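# Three arms lay a duct in a covered trench

## Task

Put the duct down inside the trench that has covers, then close both covers again. It only counts if the duct and the closed covers stay in place with no robot supporting them at the end; release everything and move the arms away afterwards.

## Robot and tools

Setup: three identical i2rt Big YAM arms, named arm1, arm2 and arm3. Each has six joints, a two-finger gripper and a wrist camera (arm1_cam_wrist, arm2_cam_wrist, arm3_cam_wrist). A fixed room camera, cam_high, is not attached to any arm. With joints 1 and 6 at zero and the hand level and pointing ahead, the wrist camera rides on top of the hand and views the fingertips. The hand can reach roughly 1.0 m from the joint 1 axis. Loose objects may occasionally get a brief shove from outside.

Frames: one shared scene frame, origin on the floor, +z up. The hand point is halfway between the fingertips; the hand z axis runs along the fingers and the fingers close along its y axis. Foot poses are never printed. Camera calibration (K, distortion D, T_world_to_cam mapping scene frame to camera frame, pos_world) follows OpenCV conventions in 504x504 pixels; actual cameras can differ by a couple of degrees and millimetres, and wrist camera poses also inherit joint reading errors.

Tool execute_actions: arguments are actions (a list holding exactly one action, or empty) and optional cameras (list drawn from arm1_cam_wrist, arm2_cam_wrist, arm3_cam_wrist, cam_high, all; omitted, null or ["all"] gives every camera, [] gives none). The single action is an object keyed by robot name, each holding a joints object. joints lists absolute target values by name, not offsets: joint1_rad, joint2_rad, joint3_rad, joint4_rad, joint5_rad, joint6_rad in radians, and gripper_m in metres. Any subset may be given; all named motions begin together and may finish at different moments. Example: {"arm1": {"joints": {"gripper_m": 0.05}}, "arm2": {"joints": {"joint1_rad": 0.3}}}. An unknown key or out-of-range number rejects the whole call and nothing moves. An empty actions list only reports state and images.

Joint ranges (tolerance for counting as reached in brackets): joint1_rad -2.879 to 2.879 (0.045), base yaw, positive is counter-clockwise seen from above, 0 is the direction the foot faces. joint2_rad 0 to 3.141 (0.14), shoulder; 0 has the upper arm pointing back about level, increasing raises then brings it forward. joint3_rad 0 to 3.019 (0.09), elbow; 0 is fully folded, increasing opens it. joint4_rad -1.692 to 1.57 (0.055), hand pitch, positive tilts fingers up. joint5_rad -1.57 to 1.57 (0.03), sideways hand swing, positive toward the arm's right. joint6_rad -2.094 to 2.094 (0.035), hand roll, positive is clockwise viewed from behind. gripper_m 0 to 0.093 (0.003), fingertip gap; grip force tops out near 50 to 62 N per pad. One action runs at most 15 s. Joints move at different speeds, so the hand can sweep a wide path between postures.

Tool wait: seconds from 0 to 10; commands nothing new and returns the same state and images as an empty action.

Tool zoom_image: camera (one of the four names) and region [x0, y0, x1, y1] in pixels, origin top-left, at most 504 by 504; works on that camera's latest full image.

Tool finished_scene: scene (integer 1 or 2) ends the current scene irreversibly after the last command has been held; the result tells whether the goal was met and gives the next task. The goal must already be met and remain so.

Reading results: joint_positions gives current values; joint torques are raw drive outputs (nonzero even unloaded, offset, scaled and noisy). joint_status tells how each commanded motion ended. off_target: stopped short and may still be pushing. contact_stop or time_out: the joint now holds where it stopped, though after time_out a joint may keep pushing toward its target or toward a point clamped within 0.375, 0.375, 0.113, 0.225, 0.075, 0.3 rad (joints 1 to 6) of its position, and will move there if the path frees up. not_followed, with a "joint command not followed" line and usually a cause, means a self/inter-arm clearance check withheld that arm's joint targets (the gripper part still runs); the arm may retry them on later actions. on_its_own lists what this call did not command; its "held at" is the held target, not the position. Joints left out of an action may still push toward old targets. A joint carrying load sinks. Tiny target changes may produce no motion. To relieve a push, command the joint to its reported position. Images arrive in the order given by the pictures line. If a result reports a stop, the rest of that reply's execute_actions, wait and finished_scene calls are skipped.

Cautions: the arms do not halt on contact and can push very hard; sustained pushing heats motors. A MOTOR HOT warning comes from 85 °C; at 100 °C an OVER-TEMPERATURE FAULT drops that arm (motors and gripper release) until it cools, and its unfinished keys read limit_stop_at_motor_heat, so resend targets. Heat builds while you think too, since the robots hold your last command during replies. Forceful squeezing between two robots ends the run; hard collisions can too, and no state line reports arm-to-arm contact. The clearance check can react late and ignores fingers, gripper housings and wrist cameras. Arms do not wait for one another. Never knock or place anything onto the floor or out of the work area. Avoid dropping, slipping, slamming or shoving objects hard, and keep robot motion brief. Finish with grippers open and all arms withdrawn from the duct and covers.

Each tool is called after "Emit:" in YAML: its name, and indented under it one key for each argument.

## Session

Emit:
execute_actions:
  actions: []

Scene clock: 0.00 s.
Joint torques (N m, as the arm reports them, + toward a larger angle): no reading
arm1.joint_positions: joint1_rad=-0.095 joint2_rad=+0.533 joint3_rad=+1.380 joint4_rad=-1.233 joint5_rad=-0.024 joint6_rad=+0.119 gripper_m=+0.094
arm1.joint_status: not commanded
arm1.hand: x=-0.7589 y=-0.0802 z=+1.4921 quat_wxyz=(-0.558, -0.076, -0.826, -0.016) (m; scene frame)
arm2.joint_positions: joint1_rad=+0.438 joint2_rad=+0.638 joint3_rad=+1.342 joint4_rad=-1.428 joint5_rad=+0.038 joint6_rad=-0.488 gripper_m=+0.095
arm2.joint_status: not commanded
arm2.hand: x=-0.0539 y=-0.3349 z=+1.2471 quat_wxyz=(-0.320, +0.854, -0.315, -0.263) (m; scene frame)
arm3.joint_positions: joint1_rad=+0.373 joint2_rad=+0.596 joint3_rad=+1.389 joint4_rad=-1.196 joint5_rad=+0.250 joint6_rad=+0.225 gripper_m=+0.095
arm3.joint_status: not commanded
arm3.hand: x=+0.7365 y=-0.1469 z=+1.5442 quat_wxyz=(-0.065, -0.830, +0.004, +0.554) (m; scene frame)
pictures: arm1_cam_wrist, arm2_cam_wrist, arm3_cam_wrist, cam_high
camera_calibration (this result's frames):
arm1_cam_wrist: T_world_to_cam=[[-0.106471, -0.98978, -0.0948668, -0.0161305], [-0.841135, 0.140537, -0.522246, 0.158055], [0.530241, 0.0241916, -0.847502, 1.79691], [0, 0, 0, 1]] pos_world=[-0.821569, -0.0816483, 1.6039]
arm2_cam_wrist: T_world_to_cam=[[0.700758, 0.613555, 0.36399, -0.213206], [0.693623, -0.705277, -0.146529, -0.00781097], [0.16681, 0.355154, -0.919804, 1.3987], [0, 0, 0, 1]] pos_world=[-0.0784945, -0.37145, 1.36299]
arm3_cam_wrist: T_world_to_cam=[[-0.0629361, 0.992835, -0.101574, 0.352156], [0.842698, -0.0016615, -0.538383, 0.214641], [-0.534695, -0.11948, -0.836556, 1.78871], [0, 0, 0, 1]] pos_world=[0.7977, -0.135561, 1.64768]
Images, in order (width x height): arm1_cam_wrist 504x504, arm2_cam_wrist 504x504, arm3_cam_wrist 504x504, cam_high 504x504.

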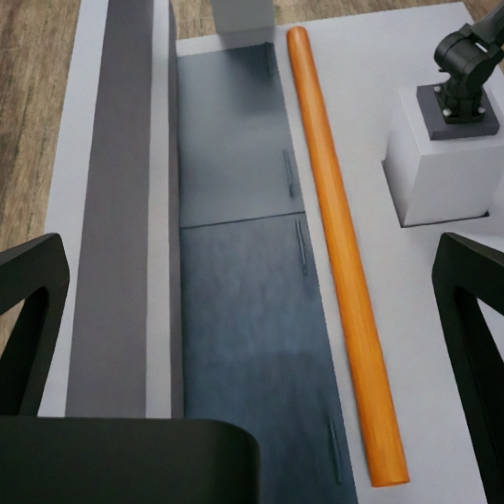

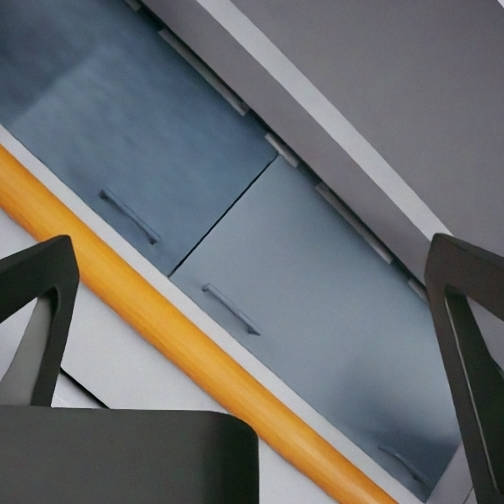

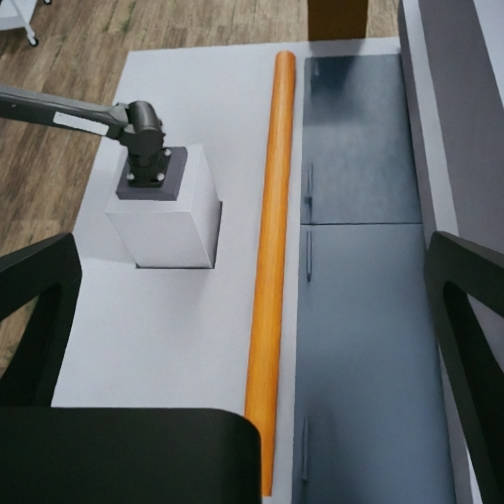

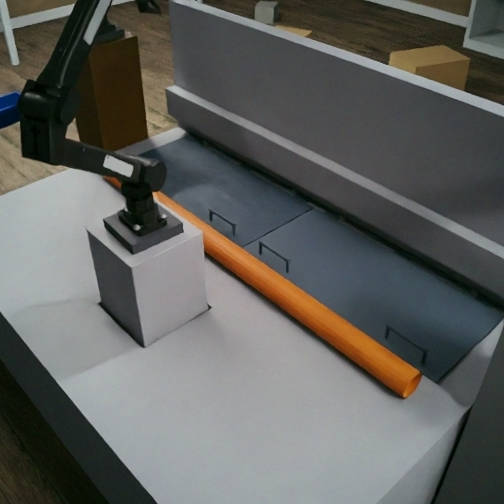

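Emit:
zoom_image:
  camera: "arm1_cam_wrist"
  region: [280, 380, 440, 504]

Emit:
zoom_image:
  camera: "arm1_cam_wrist"
  region: [240, 20, 360, 140]

Emit:
zoom_image:
  camera: "arm1_cam_wrist"
  region: [260, 140, 400, 290]

Region (280, 380, 440, 504) of arm1_cam_wrist's 504x504 image, scaled by 3.150, with more detail than that image has; it fills the top 391 rows of this view, and the rest is white.

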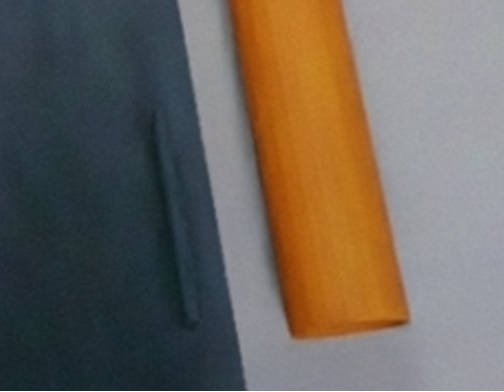

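Region (240, 20, 360, 140) of arm1_cam_wrist's 504x504 image, scaled by 4.200, with more detail than that image has.

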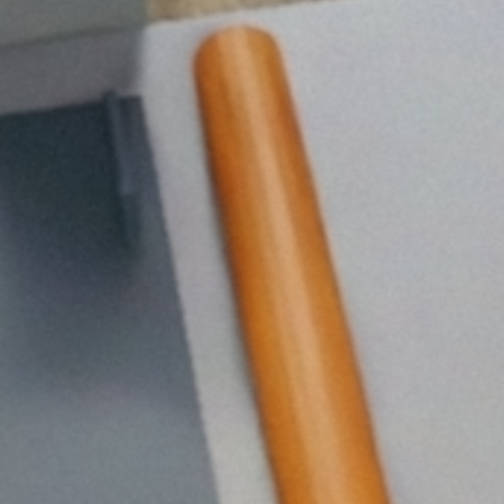

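Region (260, 140, 400, 290) of arm1_cam_wrist's 504x504 image, scaled by 3.360, with more detail than that image has; it fills the left 470 columns of this view, and the rest is white.

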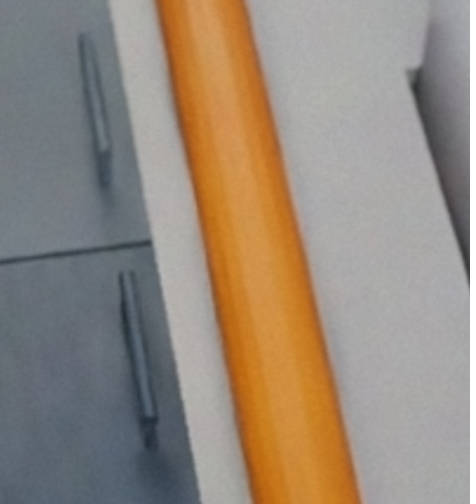

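Emit:
zoom_image:
  camera: "cam_high"
  region: [340, 300, 480, 420]

Emit:
zoom_image:
  camera: "arm3_cam_wrist"
  region: [220, 380, 360, 504]

Emit:
zoom_image:
  camera: "arm3_cam_wrist"
  region: [240, 30, 360, 150]

Region (340, 300, 480, 420) of cam_high's 504x504 image, scaled by 3.600, with more detail than that image has; it fills the top 432 rows of this view, and the rest is white.

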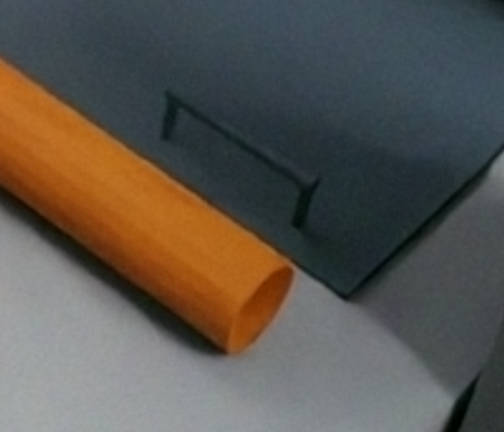

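Region (220, 380, 360, 504) of arm3_cam_wrist's 504x504 image, scaled by 3.600, with more detail than that image has; it fills the top 446 rows of this view, and the rest is white.

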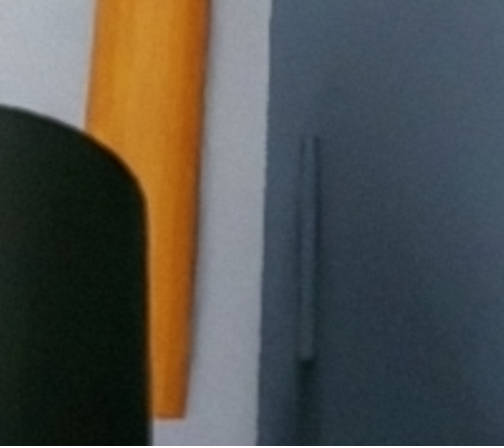

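Region (240, 30, 360, 150) of arm3_cam_wrist's 504x504 image, scaled by 4.200, with more detail than that image has.

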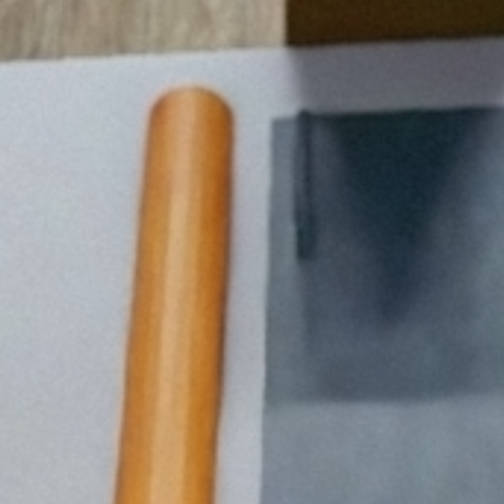

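Emit:
zoom_image:
  camera: "cam_high"
  region: [70, 140, 250, 350]

Emit:
zoom_image:
  camera: "arm3_cam_wrist"
  region: [90, 90, 250, 280]

Region (70, 140, 250, 350) of cam_high's 504x504 image, scaled by 2.400, with more detail than that image has; it fills the left 432 columns of this view, and the rest is white.

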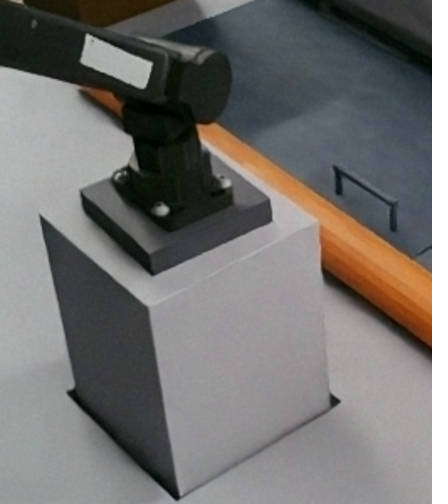

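Region (90, 90, 250, 280) of arm3_cam_wrist's 504x504 image, scaled by 2.653, with more detail than that image has; it fills the left 424 columns of this view, and the rest is white.

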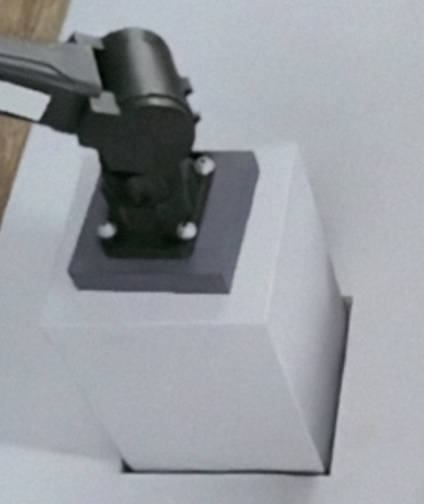

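Emit:
execute_actions:
  actions:
    - {"arm1":{"joints":{"joint1_rad":-0.472,"joint2_rad":1.6,"joint3_rad":1.15,"joint4_rad":-0.6,"joint5_rad":-0.31,"joint6_rad":-0.494,"gripper_m":0.06}},"arm2":{"joints":{"joint1_rad":0.185,"joint2_rad":1.3,"joint3_rad":0.6,"joint4_rad":-0.2,"joint5_rad":0.04,"joint6_rad":-1.443,"gripper_m":0.093}},"arm3":{"joints":{"joint1_rad":0.375,"joint2_rad":1.65,"joint3_rad":1.2,"joint4_rad":-0.55,"joint5_rad":0.323,"joint6_rad":0.403,"gripper_m":0.06}}}
  cameras: ["cam_high"]

Emit:
execute_actions:
  actions:
    - {"arm1":{"joints":{"joint2_rad":2.61,"joint3_rad":1.102,"joint4_rad":-0.22}},"arm2":{"joints":{"joint2_rad":2.04,"joint3_rad":0.294,"joint4_rad":0.49}},"arm3":{"joints":{"joint2_rad":2.743,"joint3_rad":1.191,"joint4_rad":-0.147}}}

Scene clock: 97.47 s.
Joint torques (N m, as the arm reports them, + toward a larger angle): arm1=[  0.08 -16.18   8.41   2.08  -0.19  -0.1 ] | arm2=[ 0.32 -8.24  6.75  2.12  0.03  0.02] | arm3=[  0.23 -18.31   7.87   2.07   0.25   0.1 ]
arm1.joint_positions: joint1_rad=-0.466 joint2_rad=+1.607 joint3_rad=+1.153 joint4_rad=-0.614 joint5_rad=-0.306 joint6_rad=-0.484 gripper_m=+0.060
arm1.joint_status: all done
arm1.hand: x=-0.4436 y=-0.2705 z=+1.0484 quat_wxyz=(-0.285, +0.052, -0.957, -0.017) (m; scene frame)
arm2.joint_positions: joint1_rad=+0.188 joint2_rad=+1.301 joint3_rad=+0.594 joint4_rad=-0.227 joint5_rad=+0.038 joint6_rad=-1.435 gripper_m=+0.093
arm2.joint_status: all done
arm2.hand: x=-0.0225 y=-0.1307 z=+0.8212 quat_wxyz=(-0.316, +0.949, -0.003, -0.024) (m; scene frame)
arm3.joint_positions: joint1_rad=+0.373 joint2_rad=+1.662 joint3_rad=+1.189 joint4_rad=-0.565 joint5_rad=+0.322 joint6_rad=+0.394 gripper_m=+0.060
arm3.joint_status: all done
arm3.hand: x=+0.4076 y=-0.2671 z=+1.0915 quat_wxyz=(+0.044, -0.952, +0.048, +0.300) (m; scene frame)
pictures: cam_high
Images, in order (width x height): cam_high 504x504.

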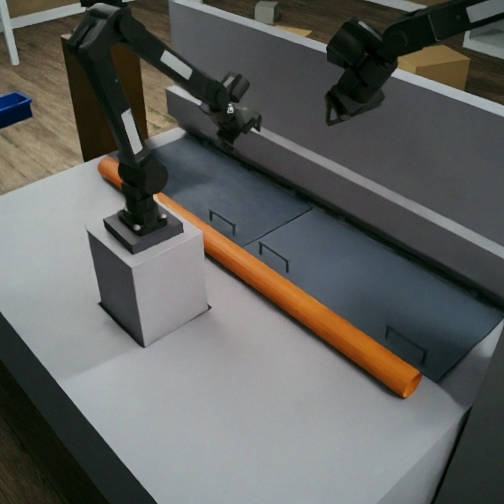

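Scene clock: 99.13 s.
Joint torques (N m, as the arm reports them, + toward a larger angle): arm1=[  0.22 -19.19   0.39   0.46  -0.16  -0.14] | arm2=[ 0.7  -8.36 -0.42  1.55  0.    0.  ] | arm3=[  0.09 -19.86  -0.3    0.44   0.27   0.12]
arm1.joint_positions: joint1_rad=-0.466 joint2_rad=+2.619 joint3_rad=+1.096 joint4_rad=-0.228 joint5_rad=-0.306 joint6_rad=-0.484 gripper_m=+0.060
arm1.joint_status: all done
arm1.hand: x=-0.6249 y=-0.1853 z=+0.5630 quat_wxyz=(+0.011, +0.000, -0.985, -0.172) (m; scene frame)
arm2.joint_positions: joint1_rad=+0.188 joint2_rad=+2.027 joint3_rad=+0.290 joint4_rad=+0.467 joint5_rad=+0.038 joint6_rad=-1.436 gripper_m=+0.093
arm2.joint_status: all done
arm2.hand: x=+0.0012 y=-0.2912 z=+0.5813 quat_wxyz=(-0.154, +0.988, +0.000, +0.000) (m; scene frame)
arm3.joint_positions: joint1_rad=+0.373 joint2_rad=+2.756 joint3_rad=+1.187 joint4_rad=-0.156 joint5_rad=+0.322 joint6_rad=+0.394 gripper_m=+0.060
arm3.joint_status: all done
arm3.hand: x=+0.6123 y=-0.1855 z=+0.5613 quat_wxyz=(+0.175, -0.984, -0.007, -0.009) (m; scene frame)
pictures: arm1_cam_wrist, arm2_cam_wrist, arm3_cam_wrist, cam_high
camera_calibration (this result's frames):
arm1_cam_wrist: T_world_to_cam=[[0.0117463, -0.942164, -0.334945, 0.023788], [-0.796016, -0.211535, 0.567109, -0.84997], [-0.605162, 0.25996, -0.752462, 0.221666], [0, 0, 0, 1]] pos_world=[-0.542725, -0.21501, 0.656789]
arm2_cam_wrist: T_world_to_cam=[[-0.000325531, 0.959366, 0.282165, 0.112776], [0.816928, -0.162481, 0.553379, -0.361671], [0.57674, 0.230689, -0.78368, 0.645755], [0, 0, 0, 1]] pos_world=[-0.0769362, -0.315926, 0.674385]
arm3_cam_wrist: T_world_to_cam=[[-0.0253931, 0.935617, 0.352101, -0.00544518], [0.811696, -0.186296, 0.553573, -0.8382], [0.583527, 0.299856, -0.754707, 0.242569], [0, 0, 0, 1]] pos_world=[0.53868, -0.223795, 0.64899]
Images, in order (width x height): arm1_cam_wrist 504x504, arm2_cam_wrist 504x504, arm3_cam_wrist 504x504, cam_high 504x504.

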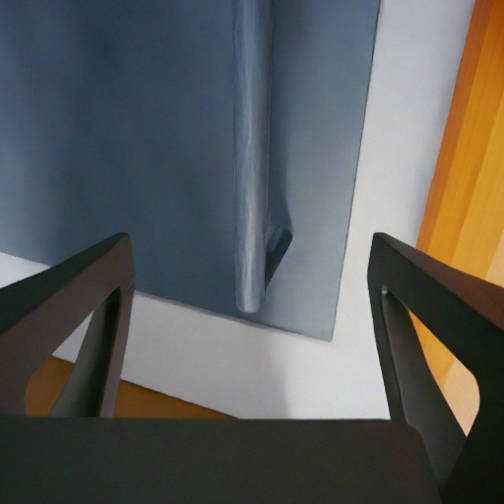

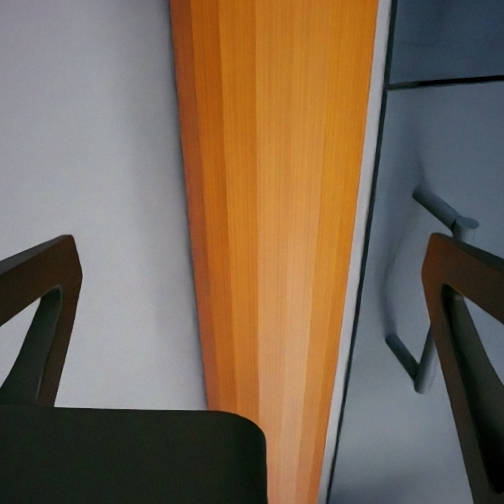

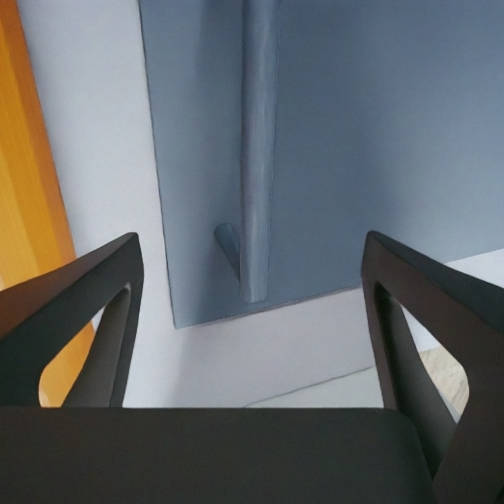

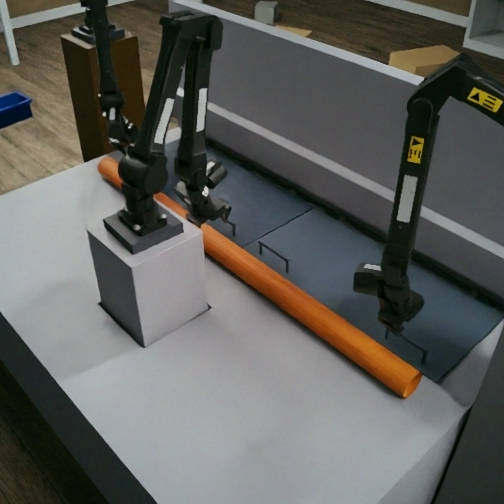

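Emit:
zoom_image:
  camera: "arm1_cam_wrist"
  region: [340, 220, 504, 440]

Emit:
zoom_image:
  camera: "arm3_cam_wrist"
  region: [0, 220, 164, 440]

Region (340, 220, 504, 440) of arm1_cam_wrist's 504x504 image, scaled by 2.291, with more detail than that image has; it fills the left 376 columns of this view, and the rest is white.

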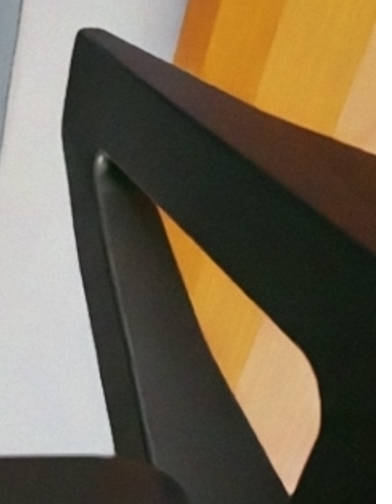

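Region (0, 220, 164, 440) of arm3_cam_wrist's 504x504 image, scaled by 2.291, with more detail than that image has; it fills the left 376 columns of this view, and the rest is white.

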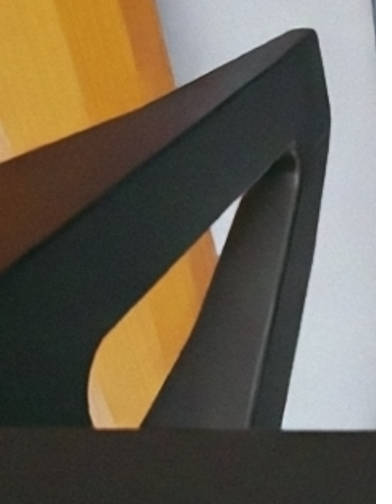

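Emit:
execute_actions:
  actions:
    - {"arm1":{"joints":{"joint1_rad":-0.406,"joint2_rad":2.79,"joint3_rad":1.206,"joint4_rad":-0.127,"joint5_rad":-0.316,"joint6_rad":-0.42}},"arm2":{"joints":{"joint2_rad":2.2,"joint3_rad":0.384,"joint4_rad":0.57}},"arm3":{"joints":{"joint1_rad":0.314,"joint2_rad":2.918,"joint3_rad":1.32,"joint4_rad":-0.083,"joint5_rad":0.33,"joint6_rad":0.33}}}

Scene clock: 136.83 s.
Joint torques (N m, as the arm reports them, + toward a larger angle): arm1=[  0.87 -18.59  -0.46   0.33  -0.19   0.06] | arm2=[ 0.16 -9.86 -1.63  1.33  0.03  0.01] | arm3=[ -0.43 -19.7   -0.61   0.19   0.3   -0.05]
arm1.joint_positions: joint1_rad=-0.411 joint2_rad=+2.798 joint3_rad=+1.204 joint4_rad=-0.129 joint5_rad=-0.312 joint6_rad=-0.430 gripper_m=+0.060
arm1.joint_status: all done
arm1.hand: x=-0.6223 y=-0.1644 z=+0.4950 quat_wxyz=(+0.007, +0.002, -0.986, -0.168) (m; scene frame)
arm2.joint_positions: joint1_rad=+0.188 joint2_rad=+2.190 joint3_rad=+0.390 joint4_rad=+0.551 joint5_rad=+0.038 joint6_rad=-1.436 gripper_m=+0.093
arm2.joint_status: all done
arm2.hand: x=-0.0027 y=-0.2629 z=+0.5468 quat_wxyz=(-0.164, +0.986, +0.000, -0.002) (m; scene frame)
arm3.joint_positions: joint1_rad=+0.319 joint2_rad=+2.929 joint3_rad=+1.318 joint4_rad=-0.086 joint5_rad=+0.328 joint6_rad=+0.340 gripper_m=+0.060
arm3.joint_status: all done
arm3.hand: x=+0.6091 y=-0.1644 z=+0.4953 quat_wxyz=(+0.173, -0.985, -0.004, -0.004) (m; scene frame)
pictures: arm1_cam_wrist, arm2_cam_wrist, arm3_cam_wrist, cam_high
camera_calibration (this result's frames):
arm1_cam_wrist: T_world_to_cam=[[0.0170245, -0.944405, -0.328343, 0.0203692], [-0.799903, -0.20989, 0.562228, -0.804725], [-0.599887, 0.253071, -0.759006, 0.172052], [0, 0, 0, 1]] pos_world=[-0.540837, -0.193209, 0.589716]
arm2_cam_wrist: T_world_to_cam=[[0.000430512, 0.953411, 0.301674, 0.0830907], [0.818528, -0.173637, 0.547597, -0.334583], [0.574467, 0.246693, -0.780468, 0.61683], [0, 0, 0, 1]] pos_world=[-0.0805182, -0.289483, 0.639567]
arm3_cam_wrist: T_world_to_cam=[[-0.018638, 0.937224, 0.348231, -0.00385867], [0.816393, -0.186801, 0.54645, -0.794485], [0.577196, 0.294478, -0.761661, 0.19471], [0, 0, 0, 1]] pos_world=[0.536154, -0.202132, 0.583793]
Images, in order (width x height): arm1_cam_wrist 504x504, arm2_cam_wrist 504x504, arm3_cam_wrist 504x504, cam_high 504x504.

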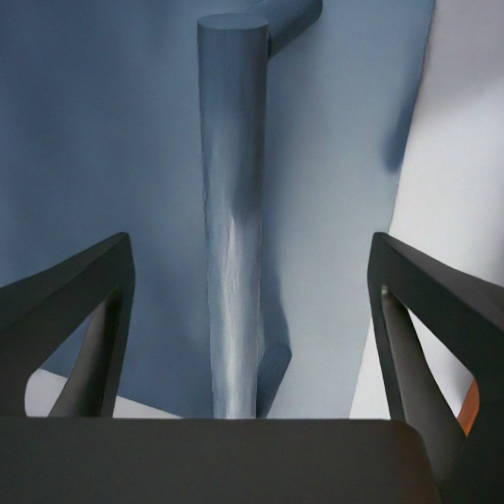

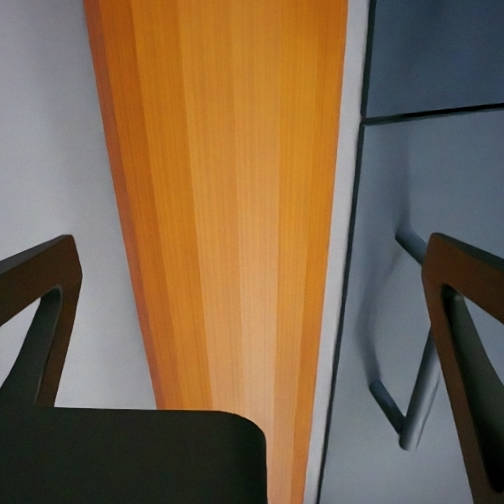

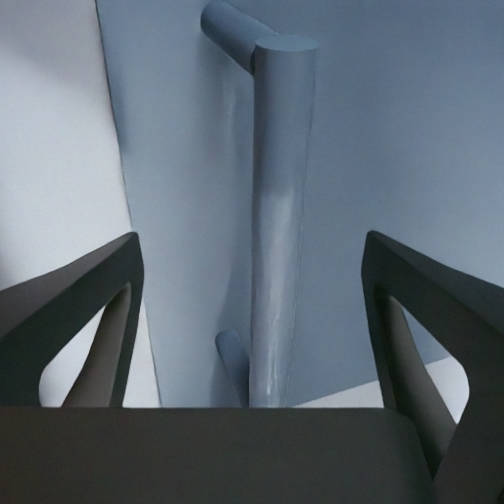

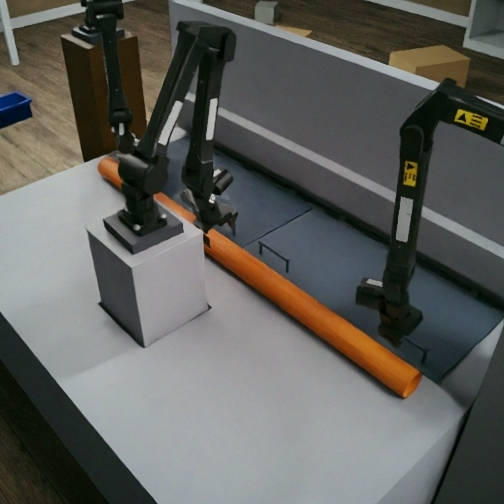

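Emit:
execute_actions:
  actions:
    - {"arm1":{"joints":{"gripper_m":0.0}},"arm2":{"joints":{"joint2_rad":2.312,"joint3_rad":0.442,"joint4_rad":0.617}},"arm3":{"joints":{"gripper_m":0.0}}}

Scene clock: 149.57 s.
Joint torques (N m, as the arm reports them, + toward a larger angle): arm1=[  0.77 -18.63  -0.41   0.37   0.29  -0.01] | arm2=[  0.48 -10.36  -1.57   1.6   -0.01   0.02] | arm3=[ -0.04 -19.52  -0.5    0.23  -0.46  -0.04]
arm1.joint_positions: joint1_rad=-0.408 joint2_rad=+2.798 joint3_rad=+1.203 joint4_rad=-0.131 joint5_rad=-0.327 joint6_rad=-0.425 gripper_m=+0.010
arm1.joint_status: gripper_m off_target (ended at +0.010, target +0.000)
arm1.hand: x=-0.6223 y=-0.1609 z=+0.4959 quat_wxyz=(+0.006, +0.000, -0.984, -0.175) (m; scene frame)
arm2.joint_positions: joint1_rad=+0.188 joint2_rad=+2.302 joint3_rad=+0.442 joint4_rad=+0.594 joint5_rad=+0.038 joint6_rad=-1.436 gripper_m=+0.093
arm2.joint_status: all done
arm2.hand: x=-0.0030 y=-0.2599 z=+0.5190 quat_wxyz=(-0.157, +0.988, +0.000, -0.001) (m; scene frame)
arm3.joint_positions: joint1_rad=+0.313 joint2_rad=+2.927 joint3_rad=+1.315 joint4_rad=-0.086 joint5_rad=+0.345 joint6_rad=+0.339 gripper_m=+0.011
arm3.joint_status: gripper_m off_target (ended at +0.011, target +0.000)
arm3.hand: x=+0.6085 y=-0.1597 z=+0.4967 quat_wxyz=(+0.181, -0.983, -0.003, -0.003) (m; scene frame)
pictures: arm1_cam_wrist, arm2_cam_wrist, arm3_cam_wrist, cam_high
camera_calibration (this result's frames):
arm1_cam_wrist: T_world_to_cam=[[0.0130598, -0.939677, -0.341813, 0.0288786], [-0.801493, -0.214229, 0.558314, -0.804204], [-0.597861, 0.266669, -0.755943, 0.173799], [0, 0, 0, 1]] pos_world=[-0.541033, -0.191494, 0.590252]
arm2_cam_wrist: T_world_to_cam=[[-0.000148705, 0.957969, 0.286873, 0.0975084], [0.817314, -0.165177, 0.552009, -0.318728], [0.576192, 0.234548, -0.782937, 0.592746], [0, 0, 0, 1]] pos_world=[-0.08102, -0.285084, 0.612051]
arm3_cam_wrist: T_world_to_cam=[[-0.0149775, 0.931351, 0.363815, -0.019769], [0.817933, -0.197872, 0.540216, -0.793539], [0.575119, 0.305667, -0.758819, 0.196376], [0, 0, 0, 1]] pos_world=[0.535826, -0.198633, 0.584888]
Images, in order (width x height): arm1_cam_wrist 504x504, arm2_cam_wrist 504x504, arm3_cam_wrist 504x504, cam_high 504x504.

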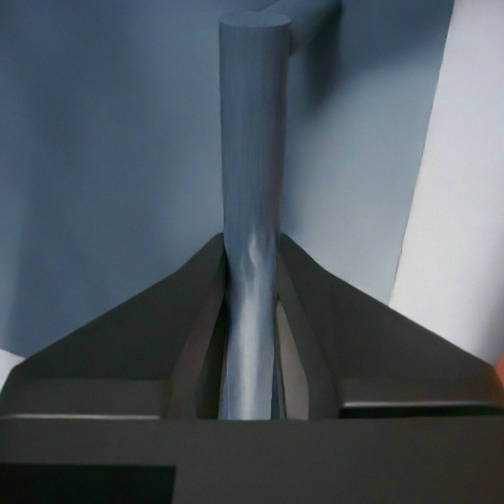

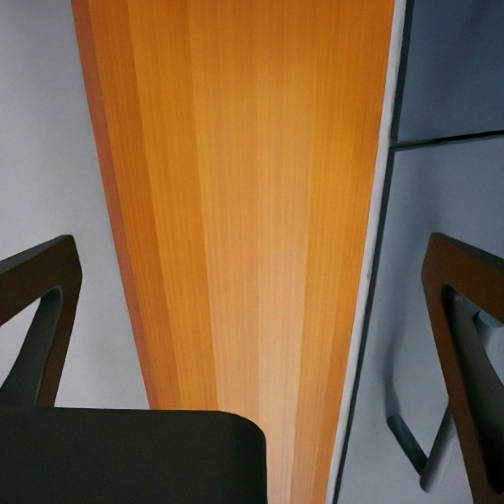

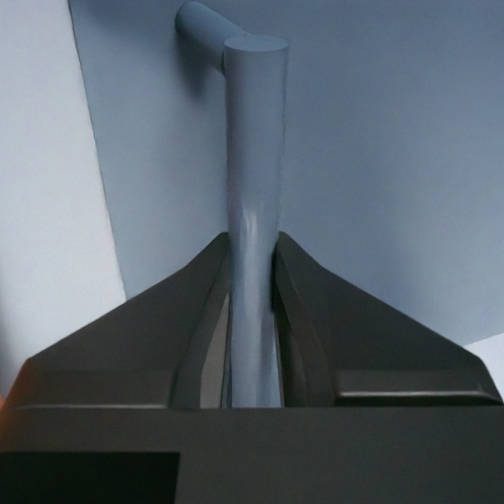

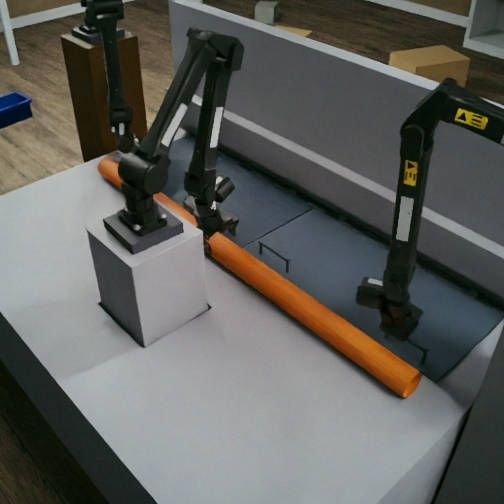

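Emit:
execute_actions:
  actions:
    - {"arm2":{"joints":{"joint2_rad":2.424,"joint3_rad":0.505,"joint4_rad":0.665}}}
  cameras: ["arm2_cam_wrist","cam_high"]

Scene clock: 155.97 s.
Joint torques (N m, as the arm reports them, + toward a larger angle): arm1=[  0.71 -18.73  -0.42   0.32   0.29  -0.01] | arm2=[  0.3  -10.82  -1.75   1.48   0.     0.03] | arm3=[  0.09 -19.67  -0.49   0.19  -0.45  -0.04]
arm1.joint_positions: joint1_rad=-0.408 joint2_rad=+2.798 joint3_rad=+1.203 joint4_rad=-0.131 joint5_rad=-0.327 joint6_rad=-0.425 gripper_m=+0.010
arm1.joint_status: not commanded
arm1.hand: x=-0.6223 y=-0.1609 z=+0.4959 quat_wxyz=(+0.006, +0.000, -0.984, -0.175) (m; scene frame)
arm2.joint_positions: joint1_rad=+0.188 joint2_rad=+2.414 joint3_rad=+0.505 joint4_rad=+0.643 joint5_rad=+0.038 joint6_rad=-1.436 gripper_m=+0.093
arm2.joint_status: all done
arm2.hand: x=-0.0037 y=-0.2537 z=+0.4892 quat_wxyz=(-0.156, +0.988, +0.000, -0.001) (m; scene frame)
arm3.joint_positions: joint1_rad=+0.313 joint2_rad=+2.927 joint3_rad=+1.315 joint4_rad=-0.086 joint5_rad=+0.345 joint6_rad=+0.339 gripper_m=+0.011
arm3.joint_status: not commanded
arm3.hand: x=+0.6085 y=-0.1597 z=+0.4967 quat_wxyz=(+0.181, -0.983, -0.003, -0.003) (m; scene frame)
pictures: arm2_cam_wrist, cam_high
camera_calibration (this result's frames):
arm2_cam_wrist: T_world_to_cam=[[-0.000217104, 0.958509, 0.285063, 0.101147], [0.817166, -0.164141, 0.552537, -0.300653], [0.576403, 0.233064, -0.783225, 0.56817], [0, 0, 0, 1]] pos_world=[-0.0817894, -0.27872, 0.582294]
Images, in order (width x height): arm2_cam_wrist 504x504, cam_high 504x504.

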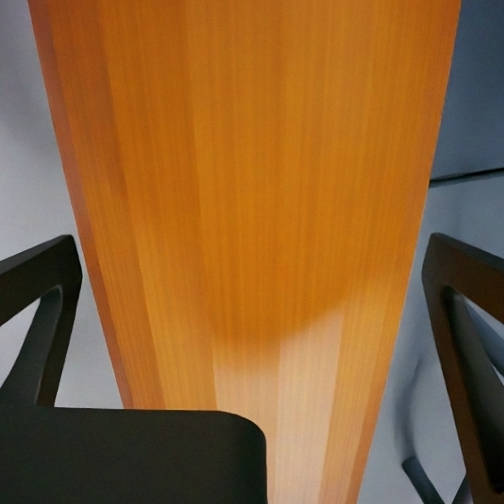

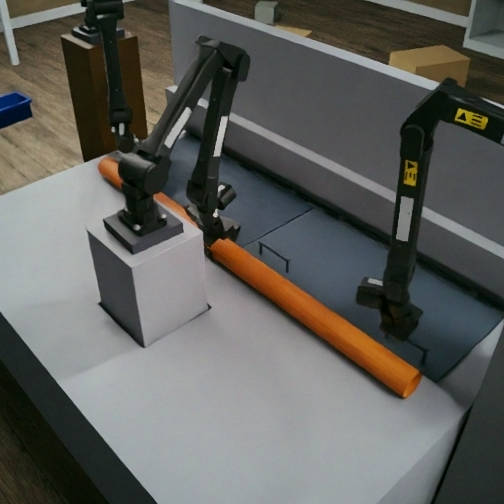

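Emit:
execute_actions:
  actions:
    - {"arm2":{"joints":{"gripper_m":0.055}}}
  cameras: ["arm2_cam_wrist","cam_high"]

Scene clock: 191.57 s.
Joint torques (N m, as the arm reports them, + toward a larger angle): arm1=[  0.71 -18.61  -0.42   0.33   0.29   0.  ] | arm2=[  0.74 -10.73  -1.85   1.33   0.01   0.02] | arm3=[  0.18 -19.58  -0.52   0.2   -0.46  -0.04]
arm1.joint_positions: joint1_rad=-0.408 joint2_rad=+2.798 joint3_rad=+1.203 joint4_rad=-0.131 joint5_rad=-0.327 joint6_rad=-0.425 gripper_m=+0.010
arm1.joint_status: not commanded
arm1.hand: x=-0.6223 y=-0.1609 z=+0.4959 quat_wxyz=(+0.006, +0.000, -0.984, -0.175) (m; scene frame)
arm2.joint_positions: joint1_rad=+0.188 joint2_rad=+2.415 joint3_rad=+0.505 joint4_rad=+0.643 joint5_rad=+0.038 joint6_rad=-1.437 gripper_m=+0.074
arm2.joint_status: gripper_m off_target (ended at +0.074, target +0.055)
arm2.hand: x=-0.0037 y=-0.2540 z=+0.4890 quat_wxyz=(-0.156, +0.988, +0.001, -0.001) (m; scene frame)
arm3.joint_positions: joint1_rad=+0.313 joint2_rad=+2.927 joint3_rad=+1.315 joint4_rad=-0.086 joint5_rad=+0.345 joint6_rad=+0.339 gripper_m=+0.011
arm3.joint_status: not commanded
arm3.hand: x=+0.6085 y=-0.1597 z=+0.4967 quat_wxyz=(+0.181, -0.983, -0.003, -0.003) (m; scene frame)
pictures: arm2_cam_wrist, cam_high
camera_calibration (this result's frames):
arm2_cam_wrist: T_world_to_cam=[[-0.00137483, 0.958615, 0.284702, 0.101677], [0.81712, -0.163045, 0.55293, -0.300499], [0.576466, 0.233396, -0.783079, 0.56802], [0, 0, 0, 1]] pos_world=[-0.081761, -0.279038, 0.582012]
Images, in order (width x height): arm2_cam_wrist 504x504, cam_high 504x504.

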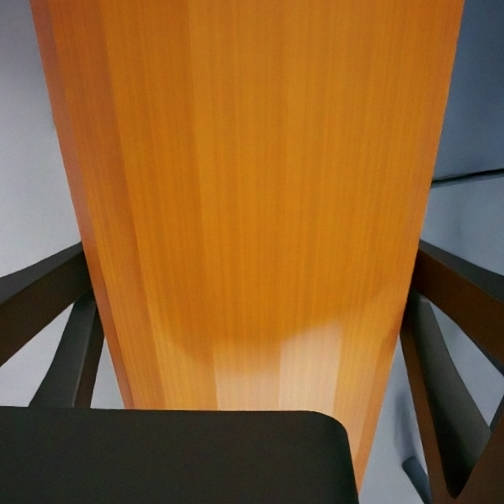

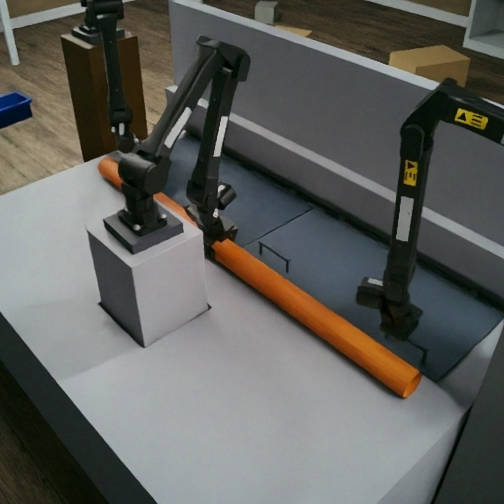

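Emit:
execute_actions:
  actions: []

Scene clock: 202.50 s.
Joint torques (N m, as the arm reports them, + toward a larger angle): arm1=[  0.79 -18.51  -0.4    0.35   0.28   0.01] | arm2=[  0.64 -11.06  -1.92   1.53   0.02   0.01] | arm3=[  0.1  -19.58  -0.46   0.22  -0.45  -0.05]
arm1.joint_positions: joint1_rad=-0.408 joint2_rad=+2.798 joint3_rad=+1.203 joint4_rad=-0.131 joint5_rad=-0.327 joint6_rad=-0.425 gripper_m=+0.010
arm1.joint_status: not commanded
arm1.hand: x=-0.6223 y=-0.1609 z=+0.4959 quat_wxyz=(+0.006, +0.000, -0.984, -0.175) (m; scene frame)
arm2.joint_positions: joint1_rad=+0.188 joint2_rad=+2.415 joint3_rad=+0.505 joint4_rad=+0.643 joint5_rad=+0.038 joint6_rad=-1.437 gripper_m=+0.074
arm2.joint_status: gripper_m off_target (ended at +0.074, target +0.055)
arm2.hand: x=-0.0037 y=-0.2540 z=+0.4890 quat_wxyz=(-0.156, +0.988, +0.001, -0.001) (m; scene frame)
arm3.joint_positions: joint1_rad=+0.313 joint2_rad=+2.927 joint3_rad=+1.315 joint4_rad=-0.086 joint5_rad=+0.345 joint6_rad=+0.339 gripper_m=+0.011
arm3.joint_status: not commanded
arm3.hand: x=+0.6085 y=-0.1597 z=+0.4967 quat_wxyz=(+0.181, -0.983, -0.003, -0.003) (m; scene frame)
pictures: arm1_cam_wrist, arm2_cam_wrist, arm3_cam_wrist, cam_high
camera_calibration (this result's frames):
arm1_cam_wrist: T_world_to_cam=[[0.0130598, -0.939677, -0.341813, 0.0288786], [-0.801493, -0.214229, 0.558314, -0.804204], [-0.597861, 0.266669, -0.755943, 0.173799], [0, 0, 0, 1]] pos_world=[-0.541033, -0.191494, 0.590252]
arm2_cam_wrist: T_world_to_cam=[[-0.00137483, 0.958615, 0.284702, 0.101677], [0.81712, -0.163045, 0.55293, -0.300499], [0.576466, 0.233396, -0.783079, 0.56802], [0, 0, 0, 1]] pos_world=[-0.081761, -0.279038, 0.582012]
arm3_cam_wrist: T_world_to_cam=[[-0.0149775, 0.931351, 0.363815, -0.019769], [0.817933, -0.197872, 0.540216, -0.793539], [0.575119, 0.305667, -0.758819, 0.196376], [0, 0, 0, 1]] pos_world=[0.535826, -0.198633, 0.584888]
Images, in order (width x height): arm1_cam_wrist 504x504, arm2_cam_wrist 504x504, arm3_cam_wrist 504x504, cam_high 504x504.

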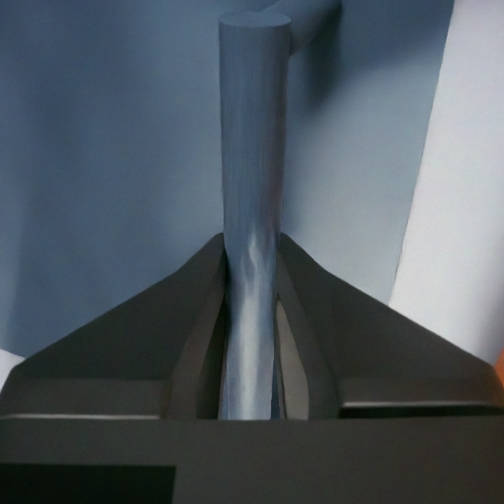

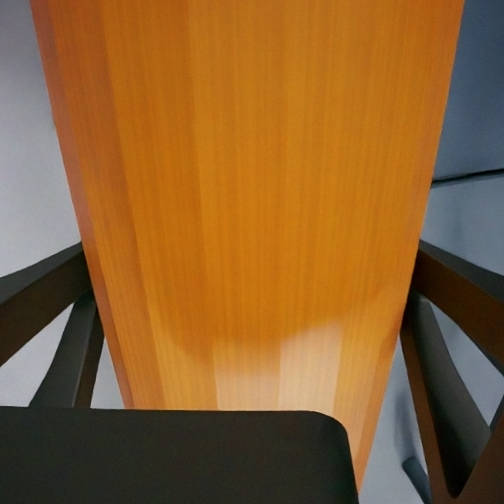

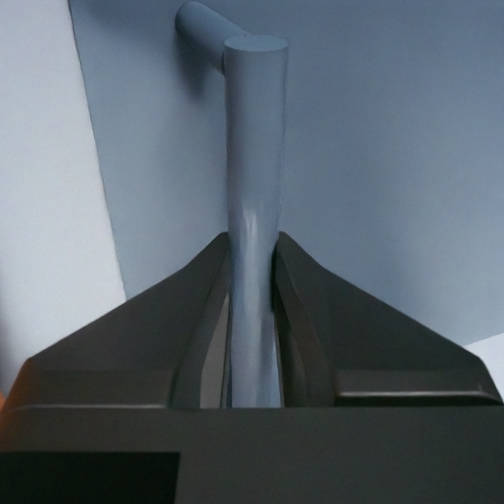

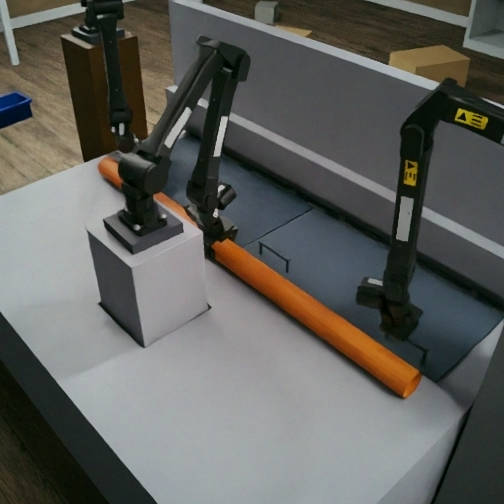

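Emit:
execute_actions:
  actions:
    - {"arm1":{"joints":{"joint1_rad":-0.335,"joint2_rad":2.60,"joint3_rad":1.03,"joint4_rad":-0.063,"joint5_rad":-0.215,"joint6_rad":-0.345}},"arm3":{"joints":{"joint1_rad":0.243,"joint2_rad":2.735,"joint3_rad":1.147,"joint4_rad":-0.026,"joint5_rad":0.236,"joint6_rad":0.258}}}
  cameras: ["cam_high"]

Scene clock: 207.13 s.
Joint torques (N m, as the arm reports them, + toward a larger angle): arm1=[  1.04 -24.56  -3.51  -0.47  -0.21  -0.07] | arm2=[  0.79 -10.85  -1.95   1.45   0.04   0.05] | arm3=[  0.01 -25.67  -3.53  -0.73   0.45  -0.03]
arm1.joint_positions: joint1_rad=-0.340 joint2_rad=+2.676 joint3_rad=+1.066 joint4_rad=-0.043 joint5_rad=-0.208 joint6_rad=-0.341 gripper_m=+0.010
arm1.joint_status: all done
arm1.hand: x=-0.6226 y=-0.1553 z=+0.5345 quat_wxyz=(+0.005, +0.001, -0.994, -0.108) (m; scene frame)
arm2.joint_positions: joint1_rad=+0.188 joint2_rad=+2.415 joint3_rad=+0.505 joint4_rad=+0.643 joint5_rad=+0.038 joint6_rad=-1.437 gripper_m=+0.074
arm2.joint_status: not commanded
arm2.hand: x=-0.0037 y=-0.2540 z=+0.4890 quat_wxyz=(-0.156, +0.988, +0.001, -0.001) (m; scene frame)
arm3.joint_positions: joint1_rad=+0.244 joint2_rad=+2.814 joint3_rad=+1.181 joint4_rad=-0.007 joint5_rad=+0.229 joint6_rad=+0.264 gripper_m=+0.011
arm3.joint_status: all done
arm3.hand: x=+0.6091 y=-0.1533 z=+0.5335 quat_wxyz=(+0.118, -0.993, +0.002, -0.003) (m; scene frame)
pictures: cam_high
Images, in order (width x height): cam_high 504x504.

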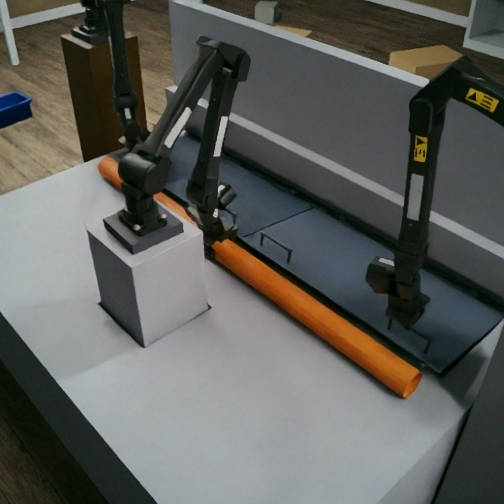

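Emit:
execute_actions:
  actions:
    - {"arm1":{"joints":{"joint1_rad":-0.255,"joint2_rad":2.487,"joint3_rad":0.94,"joint4_rad":-0.022,"joint5_rad":-0.118,"joint6_rad":-0.265}},"arm3":{"joints":{"joint1_rad":0.158,"joint2_rad":2.632,"joint3_rad":1.058,"joint4_rad":0.014,"joint5_rad":0.13,"joint6_rad":0.172}}}
  cameras: []

Emit:
execute_actions:
  actions:
    - {"arm1":{"joints":{"joint1_rad":-0.165,"joint2_rad":2.378,"joint3_rad":0.862,"joint4_rad":-0.008,"joint5_rad":-0.009,"joint6_rad":-0.175}},"arm3":{"joints":{"joint1_rad":0.068,"joint2_rad":2.527,"joint3_rad":0.974,"joint4_rad":0.03,"joint5_rad":0.024,"joint6_rad":0.086}}}
  cameras: ["cam_high"]

Scene clock: 216.50 s.
Joint torques (N m, as the arm reports them, + toward a larger angle): arm1=[  1.5  -23.86  -2.36  -0.21  -0.13  -0.07] | arm2=[  0.16 -10.64  -1.96   1.46  -0.01   0.02] | arm3=[ -0.58 -25.6   -2.58  -0.46   0.34  -0.04]
arm1.joint_positions: joint1_rad=-0.265 joint2_rad=+2.565 joint3_rad=+0.961 joint4_rad=-0.006 joint5_rad=-0.111 joint6_rad=-0.260 gripper_m=+0.010
arm1.joint_status: all done
arm1.hand: x=-0.6232 y=-0.1444 z=+0.5711 quat_wxyz=(+0.005, +0.001, -0.998, -0.055) (m; scene frame)
arm2.joint_positions: joint1_rad=+0.188 joint2_rad=+2.415 joint3_rad=+0.505 joint4_rad=+0.643 joint5_rad=+0.038 joint6_rad=-1.437 gripper_m=+0.074
arm2.joint_status: not commanded
arm2.hand: x=-0.0037 y=-0.2540 z=+0.4890 quat_wxyz=(-0.156, +0.988, +0.001, -0.001) (m; scene frame)
arm3.joint_positions: joint1_rad=+0.164 joint2_rad=+2.714 joint3_rad=+1.080 joint4_rad=+0.029 joint5_rad=+0.123 joint6_rad=+0.178 gripper_m=+0.011
arm3.joint_status: all done
arm3.hand: x=+0.6087 y=-0.1422 z=+0.5675 quat_wxyz=(+0.063, -0.998, +0.001, -0.005) (m; scene frame)
pictures: none
No camera images: the call's "cameras" was empty. Leave "cameras" out to get every camera's image.

Scene clock: 217.40 s.
Joint torques (N m, as the arm reports them, + toward a larger angle): arm1=[  0.83 -23.42  -1.46  -0.17   0.14  -0.07] | arm2=[  0.36 -10.82  -1.89   1.44   0.03   0.02] | arm3=[ -0.66 -25.26  -1.99  -0.35   0.04   0.  ]
arm1.joint_positions: joint1_rad=-0.177 joint2_rad=+2.458 joint3_rad=+0.876 joint4_rad=+0.005 joint5_rad=-0.008 joint6_rad=-0.169 gripper_m=+0.010
arm1.joint_status: all done
arm1.hand: x=-0.6230 y=-0.1304 z=+0.6066 quat_wxyz=(+0.003, +0.000, -1.000, -0.001) (m; scene frame)
arm2.joint_positions: joint1_rad=+0.188 joint2_rad=+2.415 joint3_rad=+0.505 joint4_rad=+0.643 joint5_rad=+0.038 joint6_rad=-1.437 gripper_m=+0.074
arm2.joint_status: not commanded
arm2.hand: x=-0.0037 y=-0.2540 z=+0.4890 quat_wxyz=(-0.156, +0.988, +0.001, -0.001) (m; scene frame)
arm3.joint_positions: joint1_rad=+0.075 joint2_rad=+2.612 joint3_rad=+0.990 joint4_rad=+0.044 joint5_rad=+0.023 joint6_rad=+0.088 gripper_m=+0.011
arm3.joint_status: all done
arm3.hand: x=+0.6085 y=-0.1268 z=+0.6035 quat_wxyz=(+0.010, -1.000, +0.002, -0.002) (m; scene frame)
pictures: cam_high
Images, in order (width x height): cam_high 504x504.

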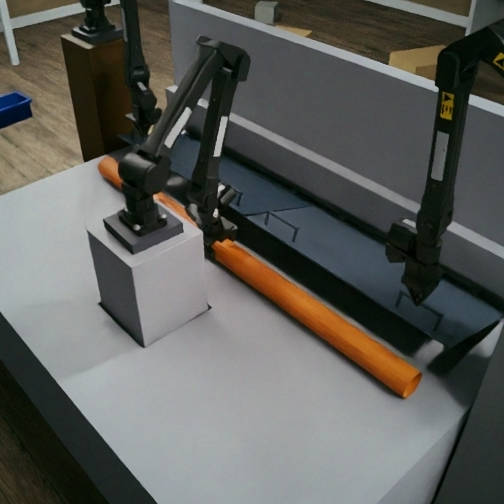

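Emit:
execute_actions:
  actions:
    - {"arm1":{"joints":{"joint1_rad":-0.049,"joint2_rad":2.269,"joint3_rad":0.81,"joint4_rad":-0.043,"joint5_rad":0.11,"joint6_rad":-0.068}},"arm3":{"joints":{"joint1_rad":-0.039,"joint2_rad":2.42,"joint3_rad":0.918,"joint4_rad":-0.008,"joint5_rad":-0.093,"joint6_rad":-0.022}}}
  cameras: []

Emit:
execute_actions:
  actions:
    - {"arm1":{"joints":{"joint1_rad":0.079,"joint2_rad":2.178,"joint3_rad":0.785,"joint4_rad":-0.126,"joint5_rad":0.227,"joint6_rad":0.055}},"arm3":{"joints":{"joint1_rad":-0.162,"joint2_rad":2.338,"joint3_rad":0.895,"joint4_rad":-0.092,"joint5_rad":-0.209,"joint6_rad":-0.143}}}
  cameras: ["cam_high"]

Scene clock: 222.20 s.
Joint torques (N m, as the arm reports them, + toward a larger angle): arm1=[  1.85 -23.6   -0.17   0.16   0.32  -0.11] | arm2=[  0.21 -10.74  -2.01   1.48   0.03   0.02] | arm3=[ -0.42 -25.39  -1.14  -0.32  -0.38   0.01]
arm1.joint_positions: joint1_rad=-0.065 joint2_rad=+2.351 joint3_rad=+0.814 joint4_rad=-0.034 joint5_rad=+0.108 joint6_rad=-0.058 gripper_m=+0.010
arm1.joint_status: all done
arm1.hand: x=-0.6226 y=-0.1107 z=+0.6427 quat_wxyz=(+0.004, +0.001, -0.998, +0.058) (m; scene frame)
arm2.joint_positions: joint1_rad=+0.188 joint2_rad=+2.415 joint3_rad=+0.505 joint4_rad=+0.643 joint5_rad=+0.038 joint6_rad=-1.437 gripper_m=+0.074
arm2.joint_status: not commanded
arm2.hand: x=-0.0037 y=-0.2540 z=+0.4890 quat_wxyz=(-0.156, +0.988, +0.001, -0.001) (m; scene frame)
arm3.joint_positions: joint1_rad=-0.034 joint2_rad=+2.509 joint3_rad=+0.926 joint4_rad=+0.005 joint5_rad=-0.087 joint6_rad=-0.021 gripper_m=+0.011
arm3.joint_status: all done
arm3.hand: x=+0.6083 y=-0.1064 z=+0.6398 quat_wxyz=(-0.045, -0.999, +0.002, -0.002) (m; scene frame)
pictures: none
No camera images: the call's "cameras" was empty. Leave "cameras" out to get every camera's image.

Scene clock: 223.07 s.
Joint torques (N m, as the arm reports them, + toward a larger angle): arm1=[  2.18 -23.34   0.62   0.03   0.45  -0.09] | arm2=[  0.49 -10.92  -2.     1.47   0.01   0.02] | arm3=[ -0.84 -25.28  -0.37  -0.46  -0.56  -0.02]
arm1.joint_positions: joint1_rad=+0.057 joint2_rad=+2.259 joint3_rad=+0.784 joint4_rad=-0.117 joint5_rad=+0.223 joint6_rad=+0.066 gripper_m=+0.010
arm1.joint_status: all done
arm1.hand: x=-0.6220 y=-0.0876 z=+0.6754 quat_wxyz=(+0.003, +0.001, -0.993, +0.116) (m; scene frame)
arm2.joint_positions: joint1_rad=+0.188 joint2_rad=+2.415 joint3_rad=+0.505 joint4_rad=+0.643 joint5_rad=+0.038 joint6_rad=-1.437 gripper_m=+0.074
arm2.joint_status: not commanded
arm2.hand: x=-0.0037 y=-0.2540 z=+0.4890 quat_wxyz=(-0.156, +0.988, +0.001, -0.001) (m; scene frame)
arm3.joint_positions: joint1_rad=-0.150 joint2_rad=+2.428 joint3_rad=+0.899 joint4_rad=-0.077 joint5_rad=-0.202 joint6_rad=-0.143 gripper_m=+0.011
arm3.joint_status: all done
arm3.hand: x=+0.6084 y=-0.0837 z=+0.6705 quat_wxyz=(-0.103, -0.995, +0.001, -0.002) (m; scene frame)
pictures: cam_high
Images, in order (width x height): cam_high 504x504.

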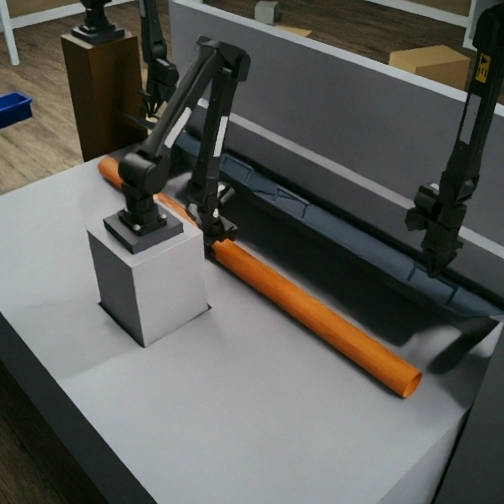

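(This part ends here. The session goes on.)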